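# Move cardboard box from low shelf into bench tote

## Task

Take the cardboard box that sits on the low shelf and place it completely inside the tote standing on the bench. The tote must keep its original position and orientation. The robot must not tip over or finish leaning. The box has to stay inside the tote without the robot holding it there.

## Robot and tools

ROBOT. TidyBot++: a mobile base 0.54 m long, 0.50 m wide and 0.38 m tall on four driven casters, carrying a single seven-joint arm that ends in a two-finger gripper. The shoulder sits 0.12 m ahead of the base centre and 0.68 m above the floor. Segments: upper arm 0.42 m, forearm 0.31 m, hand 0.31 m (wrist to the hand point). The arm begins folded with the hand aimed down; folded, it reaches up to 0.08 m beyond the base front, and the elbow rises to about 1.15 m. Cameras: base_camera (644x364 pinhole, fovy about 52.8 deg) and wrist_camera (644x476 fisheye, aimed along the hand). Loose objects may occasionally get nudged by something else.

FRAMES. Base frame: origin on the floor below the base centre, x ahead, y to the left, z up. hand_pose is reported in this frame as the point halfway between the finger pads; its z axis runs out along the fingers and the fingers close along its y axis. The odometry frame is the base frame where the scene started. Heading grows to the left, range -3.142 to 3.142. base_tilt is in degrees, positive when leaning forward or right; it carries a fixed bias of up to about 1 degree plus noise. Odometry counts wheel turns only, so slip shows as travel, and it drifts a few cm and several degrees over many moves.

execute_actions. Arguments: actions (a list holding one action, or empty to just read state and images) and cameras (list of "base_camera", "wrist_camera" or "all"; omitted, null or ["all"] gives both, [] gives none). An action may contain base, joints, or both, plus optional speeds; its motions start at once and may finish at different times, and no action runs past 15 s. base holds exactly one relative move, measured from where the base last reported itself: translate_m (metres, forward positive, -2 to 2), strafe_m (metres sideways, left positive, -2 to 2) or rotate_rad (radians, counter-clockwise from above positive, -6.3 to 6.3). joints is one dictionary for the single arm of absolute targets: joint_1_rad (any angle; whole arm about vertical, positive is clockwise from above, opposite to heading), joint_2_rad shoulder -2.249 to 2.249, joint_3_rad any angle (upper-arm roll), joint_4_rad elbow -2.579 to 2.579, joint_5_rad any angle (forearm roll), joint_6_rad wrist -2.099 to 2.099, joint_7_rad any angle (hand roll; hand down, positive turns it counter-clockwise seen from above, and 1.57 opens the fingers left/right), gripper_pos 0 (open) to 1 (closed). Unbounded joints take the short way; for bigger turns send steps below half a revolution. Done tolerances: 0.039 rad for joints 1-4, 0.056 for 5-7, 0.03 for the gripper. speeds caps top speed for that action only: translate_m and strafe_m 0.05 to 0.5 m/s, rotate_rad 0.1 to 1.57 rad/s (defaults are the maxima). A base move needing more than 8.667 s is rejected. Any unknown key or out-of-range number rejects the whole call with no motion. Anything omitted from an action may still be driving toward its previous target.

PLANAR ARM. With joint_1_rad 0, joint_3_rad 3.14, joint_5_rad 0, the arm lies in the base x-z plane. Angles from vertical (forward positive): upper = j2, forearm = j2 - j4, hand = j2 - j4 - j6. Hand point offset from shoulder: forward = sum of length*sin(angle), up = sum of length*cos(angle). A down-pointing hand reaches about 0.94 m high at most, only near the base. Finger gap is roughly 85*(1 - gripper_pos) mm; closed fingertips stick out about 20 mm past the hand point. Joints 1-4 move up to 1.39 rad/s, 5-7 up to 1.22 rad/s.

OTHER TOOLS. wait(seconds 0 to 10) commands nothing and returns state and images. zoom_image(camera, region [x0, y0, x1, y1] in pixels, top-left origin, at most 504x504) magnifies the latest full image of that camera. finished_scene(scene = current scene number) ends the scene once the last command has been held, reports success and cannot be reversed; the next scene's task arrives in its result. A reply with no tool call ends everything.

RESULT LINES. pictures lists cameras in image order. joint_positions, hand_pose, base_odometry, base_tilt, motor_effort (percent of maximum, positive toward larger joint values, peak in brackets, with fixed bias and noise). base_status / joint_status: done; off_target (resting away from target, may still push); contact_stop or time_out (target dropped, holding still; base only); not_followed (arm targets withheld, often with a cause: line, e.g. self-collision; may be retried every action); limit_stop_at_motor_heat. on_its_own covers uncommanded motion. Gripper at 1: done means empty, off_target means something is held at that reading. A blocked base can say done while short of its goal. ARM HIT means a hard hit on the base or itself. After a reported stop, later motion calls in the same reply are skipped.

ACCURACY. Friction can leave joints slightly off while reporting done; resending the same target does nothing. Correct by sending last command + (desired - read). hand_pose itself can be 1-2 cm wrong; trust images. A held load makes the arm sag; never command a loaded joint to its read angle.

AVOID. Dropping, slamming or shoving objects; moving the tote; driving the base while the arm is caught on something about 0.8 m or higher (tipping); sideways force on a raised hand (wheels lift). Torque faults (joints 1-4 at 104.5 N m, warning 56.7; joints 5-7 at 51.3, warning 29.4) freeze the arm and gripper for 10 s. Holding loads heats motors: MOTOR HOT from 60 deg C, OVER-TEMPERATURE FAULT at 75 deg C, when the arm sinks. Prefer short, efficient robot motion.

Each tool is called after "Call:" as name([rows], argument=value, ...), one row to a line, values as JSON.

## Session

Call:
execute_actions([
  {"joints":{"joint_6_rad":0.4,"joint_7_rad":1.57}},
])

Scene clock: 1.57 s.
base_odometry: x=+0.000 y=+0.000 heading=+0.000 (m, m, rad; odometry frame)
base_tilt: forward=+0.3 right=+0.7 (deg)
base_status: not commanded
joint_positions: joint_1_rad=+0.049 joint_2_rad=-0.381 joint_3_rad=+3.110 joint_4_rad=-2.557 joint_5_rad=-0.023 joint_6_rad=+0.391 joint_7_rad=+1.604 gripper_pos=+0.000
joint_status: all done
motor_effort: joint_1_rad=+0(0) joint_2_rad=-4(5) joint_3_rad=+1(1) joint_4_rad=+22(22) joint_5_rad=-1(1) joint_6_rad=+8(7) joint_7_rad=-2(1) (%)
hand_pose: x=+0.5249 y=-0.0074 z=+0.8272 quat_wxyz=(+0.018, +0.779, -0.002, +0.627) (m; base frame)
pictures: base_camera, wrist_camera
Images, in order (width x height): base_camera 644x364, wrist_camera 644x476.

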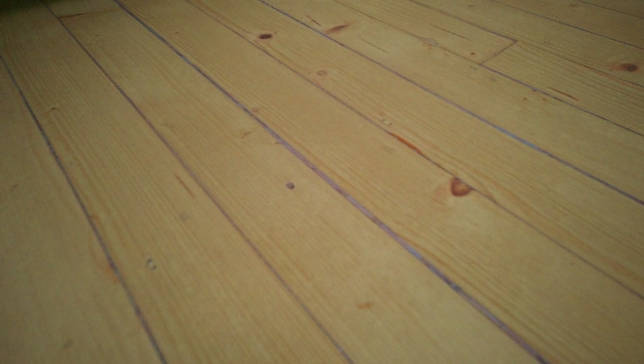

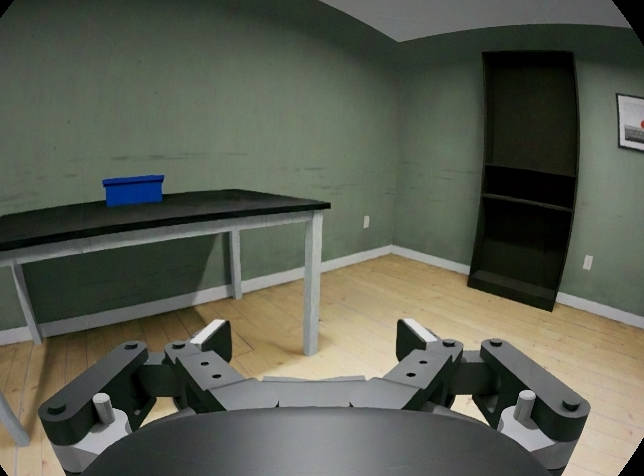

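Call:
execute_actions([
  {"base":{"rotate_rad":2.28}},
])

Scene clock: 4.67 s.
base_odometry: x=+0.000 y=+0.000 heading=+2.279 (m, m, rad; odometry frame)
base_tilt: forward=+0.3 right=+0.8 (deg)
base_status: done
joint_positions: joint_1_rad=+0.049 joint_2_rad=-0.381 joint_3_rad=+3.110 joint_4_rad=-2.557 joint_5_rad=-0.023 joint_6_rad=+0.391 joint_7_rad=+1.604 gripper_pos=+0.000
joint_status: not commanded
motor_effort: joint_1_rad=+0(1) joint_2_rad=-5(5) joint_3_rad=+1(2) joint_4_rad=+22(20) joint_5_rad=+0(0) joint_6_rad=+8(9) joint_7_rad=-1(1) (%)
hand_pose: x=+0.5249 y=-0.0074 z=+0.8272 quat_wxyz=(+0.018, +0.779, -0.002, +0.627) (m; base frame)
pictures: base_camera, wrist_camera
Images, in order (width x height): base_camera 644x364, wrist_camera 644x476.

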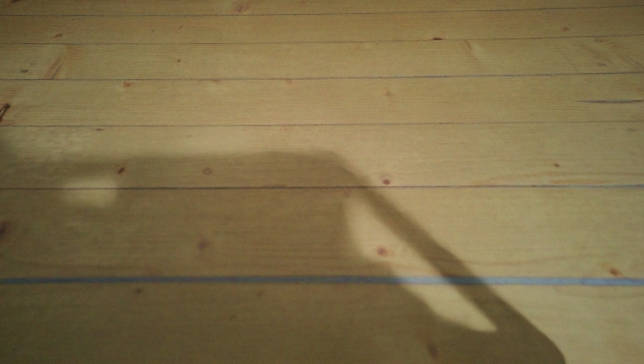

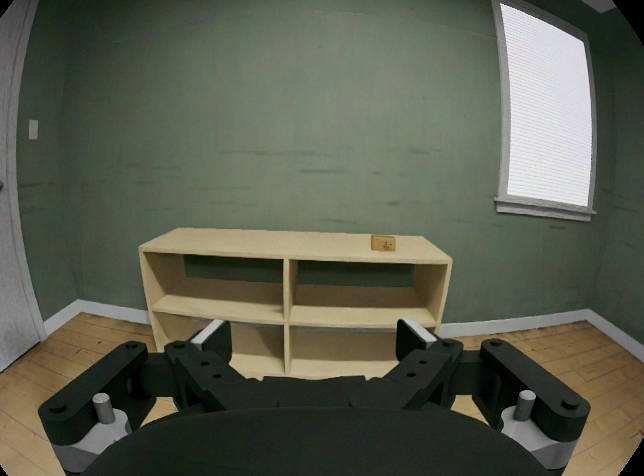

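Call:
execute_actions([
  {"base":{"translate_m":0.98},"joints":{"joint_1_rad":0.65,"joint_3_rad":3.16,"joint_5_rad":0,"joint_2_rad":0.49,"joint_4_rad":-0.88,"joint_6_rad":-1.79,"joint_7_rad":0.62}},
])

Scene clock: 8.67 s.
base_odometry: x=-0.639 y=+0.743 heading=+2.280 (m, m, rad; odometry frame)
base_tilt: forward=+0.3 right=+0.7 (deg)
base_status: done
joint_positions: joint_1_rad=+0.631 joint_2_rad=+0.480 joint_3_rad=+3.132 joint_4_rad=-0.906 joint_5_rad=-0.023 joint_6_rad=-1.755 joint_7_rad=+0.654 gripper_pos=+0.000
joint_status: all done
motor_effort: joint_1_rad=+0(2) joint_2_rad=-35(36) joint_3_rad=+0(2) joint_4_rad=+19(23) joint_5_rad=+0(0) joint_6_rad=-1(9) joint_7_rad=-2(1) (%)
hand_pose: x=+0.5325 y=-0.2872 z=+0.8016 quat_wxyz=(-0.013, +0.720, -0.694, -0.002) (m; base frame)
pictures: base_camera, wrist_camera
Images, in order (width x height): base_camera 644x364, wrist_camera 644x476.

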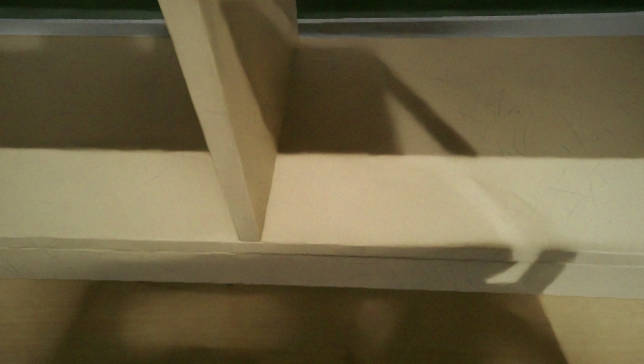

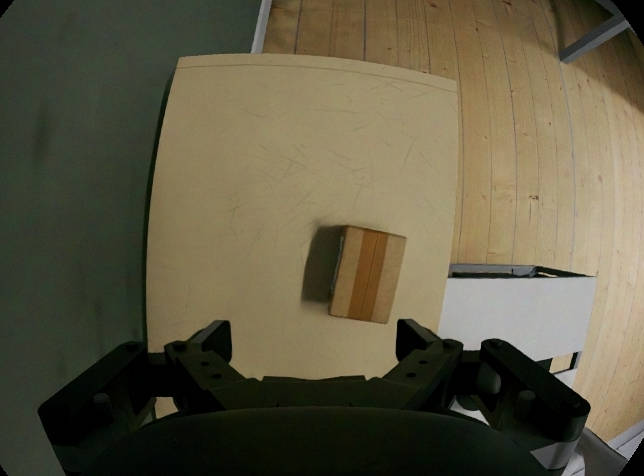

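Call:
execute_actions([
  {"joints":{"joint_1_rad":0.76,"joint_2_rad":0.40,"joint_4_rad":-1.385,"joint_6_rad":-1.33,"joint_7_rad":0.535}},
], cameras=["wrist_camera"])

Scene clock: 10.80 s.
base_odometry: x=-0.639 y=+0.743 heading=+2.280 (m, m, rad; odometry frame)
base_tilt: forward=+0.3 right=+0.8 (deg)
base_status: not commanded
joint_positions: joint_1_rad=+0.741 joint_2_rad=+0.420 joint_3_rad=+3.133 joint_4_rad=-1.360 joint_5_rad=-0.023 joint_6_rad=-1.364 joint_7_rad=+0.570 gripper_pos=+0.000
joint_status: all done
motor_effort: joint_1_rad=+1(0) joint_2_rad=-33(35) joint_3_rad=+0(0) joint_4_rad=+19(19) joint_5_rad=+0(0) joint_6_rad=-1(2) joint_7_rad=-1(1) (%)
hand_pose: x=+0.4798 y=-0.3138 z=+0.6893 quat_wxyz=(-0.013, +0.645, -0.764, -0.003) (m; base frame)
pictures: wrist_camera
Images, in order (width x height): wrist_camera 644x476.

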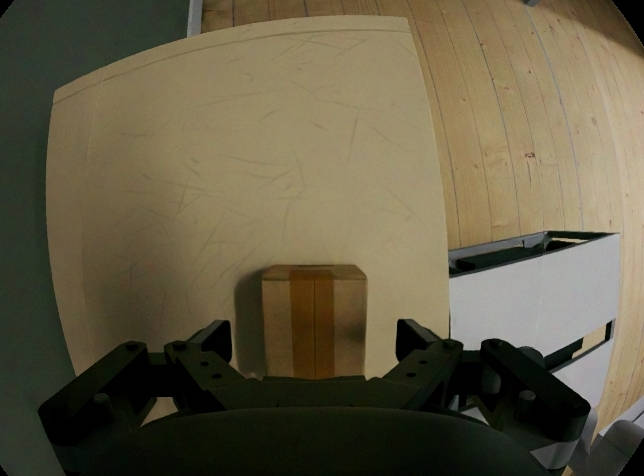

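Call:
execute_actions([
  {"joints":{"joint_2_rad":0.46,"joint_4_rad":-1.51,"joint_6_rad":-1.17}},
], cameras=["wrist_camera"])

Call:
execute_actions([
  {"joints":{"gripper_pos":1}},
], cameras=[])

Call:
execute_actions([
  {"joints":{"joint_2_rad":0.1,"joint_4_rad":-1.4,"joint_6_rad":-1.3}},
], cameras=[])

Call:
execute_actions([
  {"base":{"translate_m":-0.3},"joints":{"joint_1_rad":1.9,"joint_2_rad":-0.2,"joint_4_rad":-1.35,"joint_6_rad":-1.0,"joint_7_rad":1.6}},
], cameras=["wrist_camera"])

Scene clock: 12.50 s.
base_odometry: x=-0.639 y=+0.743 heading=+2.280 (m, m, rad; odometry frame)
base_tilt: forward=+0.3 right=+0.8 (deg)
base_status: not commanded
joint_positions: joint_1_rad=+0.741 joint_2_rad=+0.453 joint_3_rad=+3.133 joint_4_rad=-1.489 joint_5_rad=-0.023 joint_6_rad=-1.202 joint_7_rad=+0.570 gripper_pos=+0.000
joint_status: all done
motor_effort: joint_1_rad=+1(2) joint_2_rad=-33(35) joint_3_rad=+0(0) joint_4_rad=+18(19) joint_5_rad=+0(0) joint_6_rad=-1(1) joint_7_rad=-1(1) (%)
hand_pose: x=+0.4784 y=-0.3127 z=+0.6352 quat_wxyz=(-0.012, +0.644, -0.765, -0.003) (m; base frame)
pictures: wrist_camera
Images, in order (width x height): wrist_camera 644x476.

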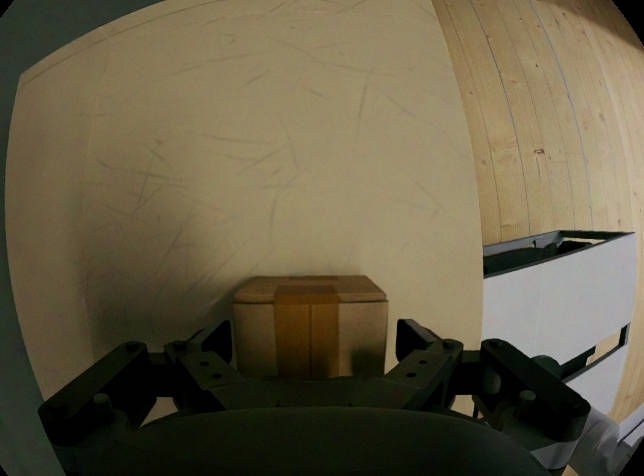

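Scene clock: 13.60 s.
base_odometry: x=-0.639 y=+0.743 heading=+2.280 (m, m, rad; odometry frame)
base_tilt: forward=+0.3 right=+0.8 (deg)
base_status: not commanded
joint_positions: joint_1_rad=+0.741 joint_2_rad=+0.451 joint_3_rad=+3.133 joint_4_rad=-1.489 joint_5_rad=-0.023 joint_6_rad=-1.202 joint_7_rad=+0.570 gripper_pos=+0.347
joint_status: gripper_pos off_target (ended at +0.347, target +1.000)
motor_effort: joint_1_rad=+0(2) joint_2_rad=-32(33) joint_3_rad=+0(0) joint_4_rad=+17(19) joint_5_rad=+0(1) joint_6_rad=+0(0) joint_7_rad=+0(1) (%)
hand_pose: x=+0.4785 y=-0.3129 z=+0.6358 quat_wxyz=(-0.012, +0.644, -0.765, -0.002) (m; base frame)
pictures: none
No camera images: the call's "cameras" was empty. Leave "cameras" out to get every camera's image.

Scene clock: 15.10 s.
base_odometry: x=-0.639 y=+0.743 heading=+2.280 (m, m, rad; odometry frame)
base_tilt: forward=+0.3 right=+0.7 (deg)
base_status: not commanded
joint_positions: joint_1_rad=+0.741 joint_2_rad=+0.101 joint_3_rad=+3.133 joint_4_rad=-1.424 joint_5_rad=-0.023 joint_6_rad=-1.268 joint_7_rad=+0.570 gripper_pos=+0.347
joint_status: all done
motor_effort: joint_1_rad=+1(1) joint_2_rad=-24(37) joint_3_rad=+1(0) joint_4_rad=+22(23) joint_5_rad=+0(1) joint_6_rad=+2(2) joint_7_rad=-1(1) (%)
hand_pose: x=+0.4683 y=-0.3033 z=+0.8224 quat_wxyz=(-0.035, +0.636, -0.751, +0.170) (m; base frame)
pictures: none
No camera images: the call's "cameras" was empty. Leave "cameras" out to get every camera's image.

Scene clock: 17.53 s.
base_odometry: x=-0.443 y=+0.515 heading=+2.282 (m, m, rad; odometry frame)
base_tilt: forward=+0.2 right=+0.8 (deg)
base_status: done
joint_positions: joint_1_rad=+1.884 joint_2_rad=-0.179 joint_3_rad=+3.150 joint_4_rad=-1.383 joint_5_rad=-0.023 joint_6_rad=-1.039 joint_7_rad=+1.567 gripper_pos=+0.347
joint_status: all done
motor_effort: joint_1_rad=+0(4) joint_2_rad=-14(27) joint_3_rad=+1(2) joint_4_rad=+23(23) joint_5_rad=+0(2) joint_6_rad=+7(8) joint_7_rad=+0(0) (%)
hand_pose: x=-0.0205 y=-0.4407 z=+1.0151 quat_wxyz=(+0.345, +0.524, -0.732, +0.264) (m; base frame)
pictures: wrist_camera
Images, in order (width x height): wrist_camera 644x476.

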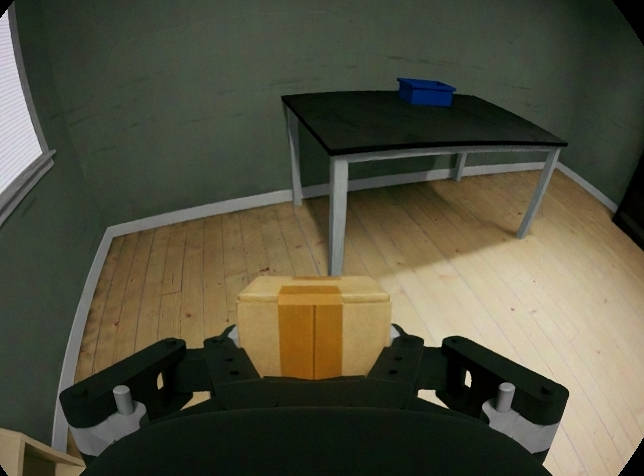

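Call:
execute_actions([
  {"base":{"translate_m":-1.23},"joints":{"joint_1_rad":1.55}},
], cameras=["wrist_camera"])

Call:
execute_actions([
  {"base":{"strafe_m":-0.7}},
], cameras=["wrist_camera"])

Scene clock: 22.83 s.
base_odometry: x=+0.362 y=-0.415 heading=+2.283 (m, m, rad; odometry frame)
base_tilt: forward=+0.3 right=+0.8 (deg)
base_status: done
joint_positions: joint_1_rad=+1.564 joint_2_rad=-0.181 joint_3_rad=+3.150 joint_4_rad=-1.382 joint_5_rad=-0.023 joint_6_rad=-1.038 joint_7_rad=+1.567 gripper_pos=+0.347
joint_status: all done
motor_effort: joint_1_rad=+1(2) joint_2_rad=-13(15) joint_3_rad=+1(3) joint_4_rad=+23(24) joint_5_rad=+0(1) joint_6_rad=+6(7) joint_7_rad=+0(1) (%)
hand_pose: x=+0.1252 y=-0.4620 z=+1.0162 quat_wxyz=(+0.299, +0.634, -0.639, +0.317) (m; base frame)
pictures: wrist_camera
Images, in order (width x height): wrist_camera 644x476.

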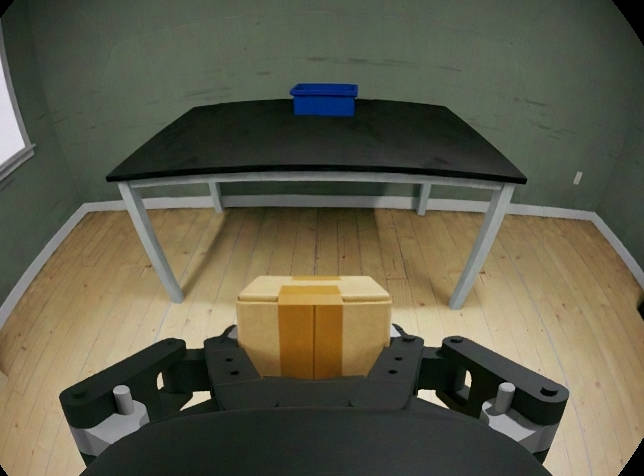

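Scene clock: 25.60 s.
base_odometry: x=+0.892 y=+0.042 heading=+2.282 (m, m, rad; odometry frame)
base_tilt: forward=+0.3 right=+0.8 (deg)
base_status: done
joint_positions: joint_1_rad=+1.564 joint_2_rad=-0.190 joint_3_rad=+3.150 joint_4_rad=-1.380 joint_5_rad=-0.023 joint_6_rad=-1.034 joint_7_rad=+1.567 gripper_pos=+0.347
joint_status: not commanded
motor_effort: joint_1_rad=+1(1) joint_2_rad=-14(17) joint_3_rad=+1(2) joint_4_rad=+23(24) joint_5_rad=-1(0) joint_6_rad=+7(8) joint_7_rad=-1(1) (%)
hand_pose: x=+0.1252 y=-0.4597 z=+1.0228 quat_wxyz=(+0.304, +0.631, -0.636, +0.322) (m; base frame)
pictures: wrist_camera
Images, in order (width x height): wrist_camera 644x476.

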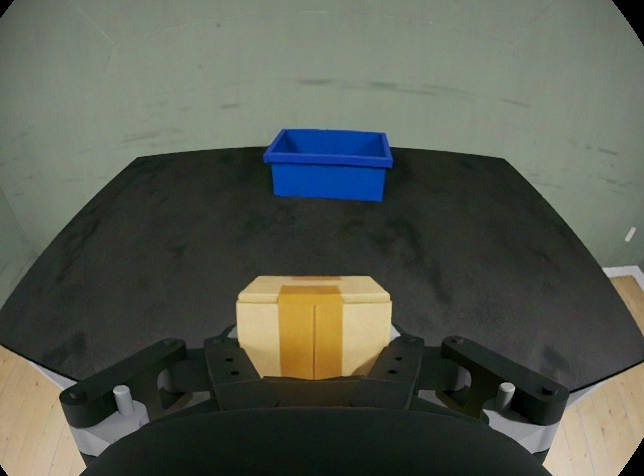

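Call:
execute_actions([
  {"base":{"strafe_m":-0.33},"joints":{"joint_1_rad":1.615,"joint_2_rad":0.7,"joint_4_rad":-0.28,"joint_6_rad":-1.13},"speeds":{"strafe_m":0.25}},
])

Scene clock: 30.00 s.
base_odometry: x=+1.143 y=+0.257 heading=+2.282 (m, m, rad; odometry frame)
base_tilt: forward=+0.3 right=+0.8 (deg)
base_status: done
joint_positions: joint_1_rad=+1.595 joint_2_rad=+0.707 joint_3_rad=+3.150 joint_4_rad=-0.312 joint_5_rad=-0.023 joint_6_rad=-1.101 joint_7_rad=+1.567 gripper_pos=+0.347
joint_status: all done
motor_effort: joint_1_rad=+0(1) joint_2_rad=-46(51) joint_3_rad=+0(2) joint_4_rad=+22(25) joint_5_rad=-1(1) joint_6_rad=+7(9) joint_7_rad=-1(0) (%)
hand_pose: x=+0.1039 y=-0.8066 z=+1.0039 quat_wxyz=(+0.344, +0.607, -0.626, +0.348) (m; base frame)
pictures: base_camera, wrist_camera
Images, in order (width x height): base_camera 644x364, wrist_camera 644x476.

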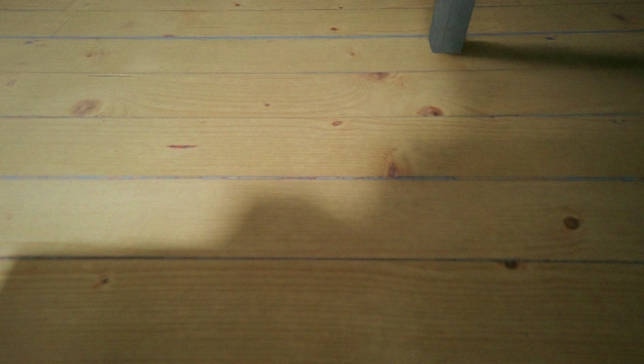

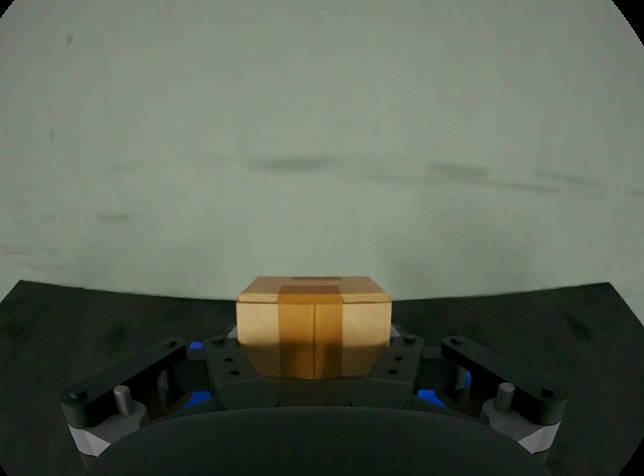

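Call:
execute_actions([
  {"joints":{"joint_2_rad":0.773,"joint_4_rad":-0.24,"joint_6_rad":-1.19}},
], cameras=["wrist_camera"])

Scene clock: 31.63 s.
base_odometry: x=+1.143 y=+0.257 heading=+2.282 (m, m, rad; odometry frame)
base_tilt: forward=+0.2 right=+0.8 (deg)
base_status: not commanded
joint_positions: joint_1_rad=+1.595 joint_2_rad=+0.773 joint_3_rad=+3.150 joint_4_rad=-0.268 joint_5_rad=-0.023 joint_6_rad=-1.162 joint_7_rad=+1.567 gripper_pos=+0.347
joint_status: all done
motor_effort: joint_1_rad=+1(0) joint_2_rad=-48(51) joint_3_rad=+0(0) joint_4_rad=+22(23) joint_5_rad=+0(1) joint_6_rad=+7(8) joint_7_rad=-1(0) (%)
hand_pose: x=+0.1040 y=-0.8162 z=+0.9572 quat_wxyz=(+0.317, +0.622, -0.640, +0.321) (m; base frame)
pictures: wrist_camera
Images, in order (width x height): wrist_camera 644x476.

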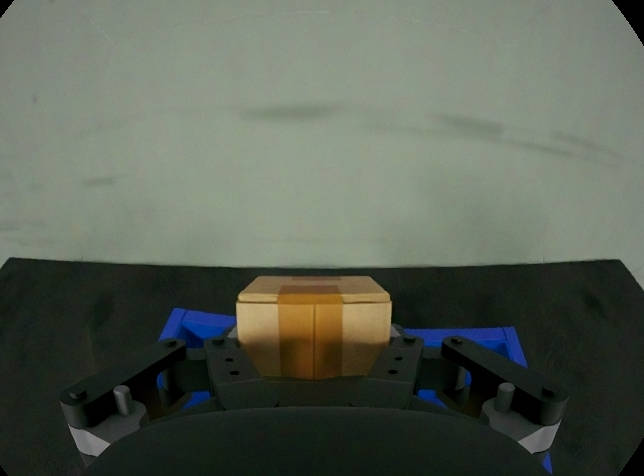

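Call:
execute_actions([
  {"joints":{"joint_2_rad":0.828,"joint_4_rad":-0.37,"joint_6_rad":-1.293}},
], cameras=["wrist_camera"])

Scene clock: 34.13 s.
base_odometry: x=+1.143 y=+0.257 heading=+2.282 (m, m, rad; odometry frame)
base_tilt: forward=+0.3 right=+0.8 (deg)
base_status: not commanded
joint_positions: joint_1_rad=+1.596 joint_2_rad=+0.812 joint_3_rad=+3.150 joint_4_rad=-0.363 joint_5_rad=-0.023 joint_6_rad=-1.268 joint_7_rad=+1.567 gripper_pos=+0.347
joint_status: all done
motor_effort: joint_1_rad=+1(0) joint_2_rad=-46(51) joint_3_rad=+0(0) joint_4_rad=+22(27) joint_5_rad=+0(1) joint_6_rad=+6(9) joint_7_rad=-1(1) (%)
hand_pose: x=+0.1037 y=-0.7955 z=+0.8537 quat_wxyz=(+0.239, +0.654, -0.675, +0.245) (m; base frame)
pictures: wrist_camera
Images, in order (width x height): wrist_camera 644x476.

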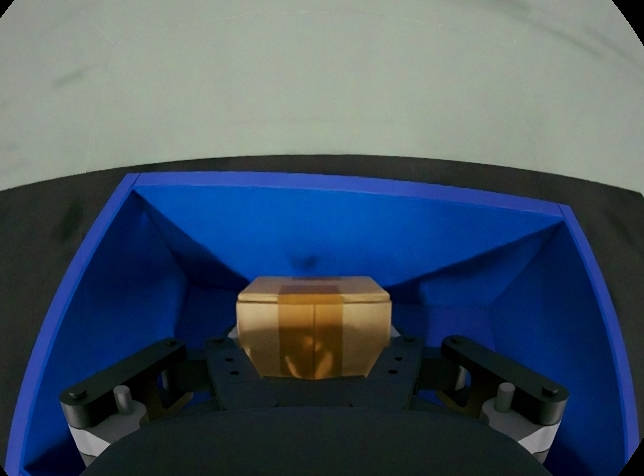

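Call:
execute_actions([
  {"joints":{"joint_2_rad":0.81,"joint_4_rad":-0.455,"joint_6_rad":-1.17}},
], cameras=["wrist_camera"])

Call:
execute_actions([
  {"joints":{"gripper_pos":0.2}},
], cameras=["wrist_camera"])

Call:
execute_actions([
  {"joints":{"joint_2_rad":0.62,"joint_4_rad":-0.3,"joint_6_rad":-1.4}},
], cameras=["wrist_camera"])

Scene clock: 36.93 s.
base_odometry: x=+1.143 y=+0.257 heading=+2.282 (m, m, rad; odometry frame)
base_tilt: forward=+0.3 right=+0.8 (deg)
base_status: not commanded
joint_positions: joint_1_rad=+1.596 joint_2_rad=+0.812 joint_3_rad=+3.150 joint_4_rad=-0.440 joint_5_rad=-0.023 joint_6_rad=-1.206 joint_7_rad=+1.567 gripper_pos=+0.347
joint_status: all done
motor_effort: joint_1_rad=+1(0) joint_2_rad=-47(49) joint_3_rad=+0(0) joint_4_rad=+22(24) joint_5_rad=+0(0) joint_6_rad=+6(6) joint_7_rad=-1(1) (%)
hand_pose: x=+0.1033 y=-0.8004 z=+0.8288 quat_wxyz=(+0.234, +0.655, -0.677, +0.240) (m; base frame)
pictures: wrist_camera
Images, in order (width x height): wrist_camera 644x476.

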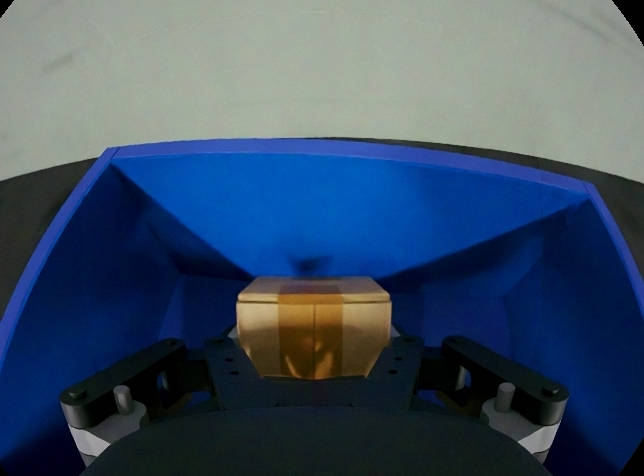

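Scene clock: 37.93 s.
base_odometry: x=+1.143 y=+0.257 heading=+2.282 (m, m, rad; odometry frame)
base_tilt: forward=+0.3 right=+0.8 (deg)
base_status: not commanded
joint_positions: joint_1_rad=+1.596 joint_2_rad=+0.812 joint_3_rad=+3.150 joint_4_rad=-0.440 joint_5_rad=-0.023 joint_6_rad=-1.205 joint_7_rad=+1.567 gripper_pos=+0.200
joint_status: all done
motor_effort: joint_1_rad=+0(1) joint_2_rad=-46(48) joint_3_rad=+0(0) joint_4_rad=+22(23) joint_5_rad=+0(0) joint_6_rad=+5(6) joint_7_rad=+0(1) (%)
hand_pose: x=+0.1033 y=-0.8005 z=+0.8290 quat_wxyz=(+0.235, +0.655, -0.677, +0.240) (m; base frame)
pictures: wrist_camera
Images, in order (width x height): wrist_camera 644x476.

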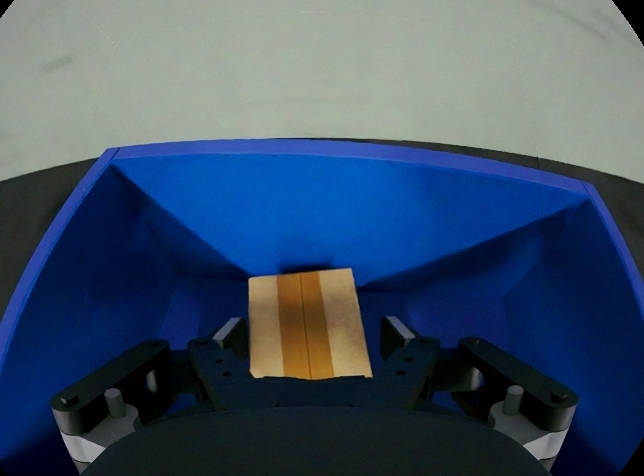

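Scene clock: 39.57 s.
base_odometry: x=+1.143 y=+0.257 heading=+2.282 (m, m, rad; odometry frame)
base_tilt: forward=+0.2 right=+0.8 (deg)
base_status: not commanded
joint_positions: joint_1_rad=+1.596 joint_2_rad=+0.613 joint_3_rad=+3.150 joint_4_rad=-0.310 joint_5_rad=-0.023 joint_6_rad=-1.365 joint_7_rad=+1.567 gripper_pos=+0.200
joint_status: all done
motor_effort: joint_1_rad=+0(0) joint_2_rad=-41(55) joint_3_rad=+0(0) joint_4_rad=+19(24) joint_5_rad=+0(1) joint_6_rad=+6(7) joint_7_rad=-1(2) (%)
hand_pose: x=+0.1057 y=-0.7272 z=+1.0110 quat_wxyz=(+0.290, +0.635, -0.653, +0.295) (m; base frame)
pictures: wrist_camera
Images, in order (width x height): wrist_camera 644x476.

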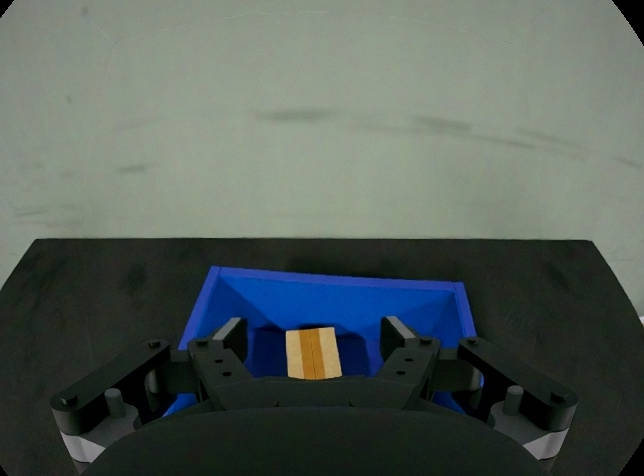

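Call:
finished_scene(scene=2)

The scene is finished: the task was done.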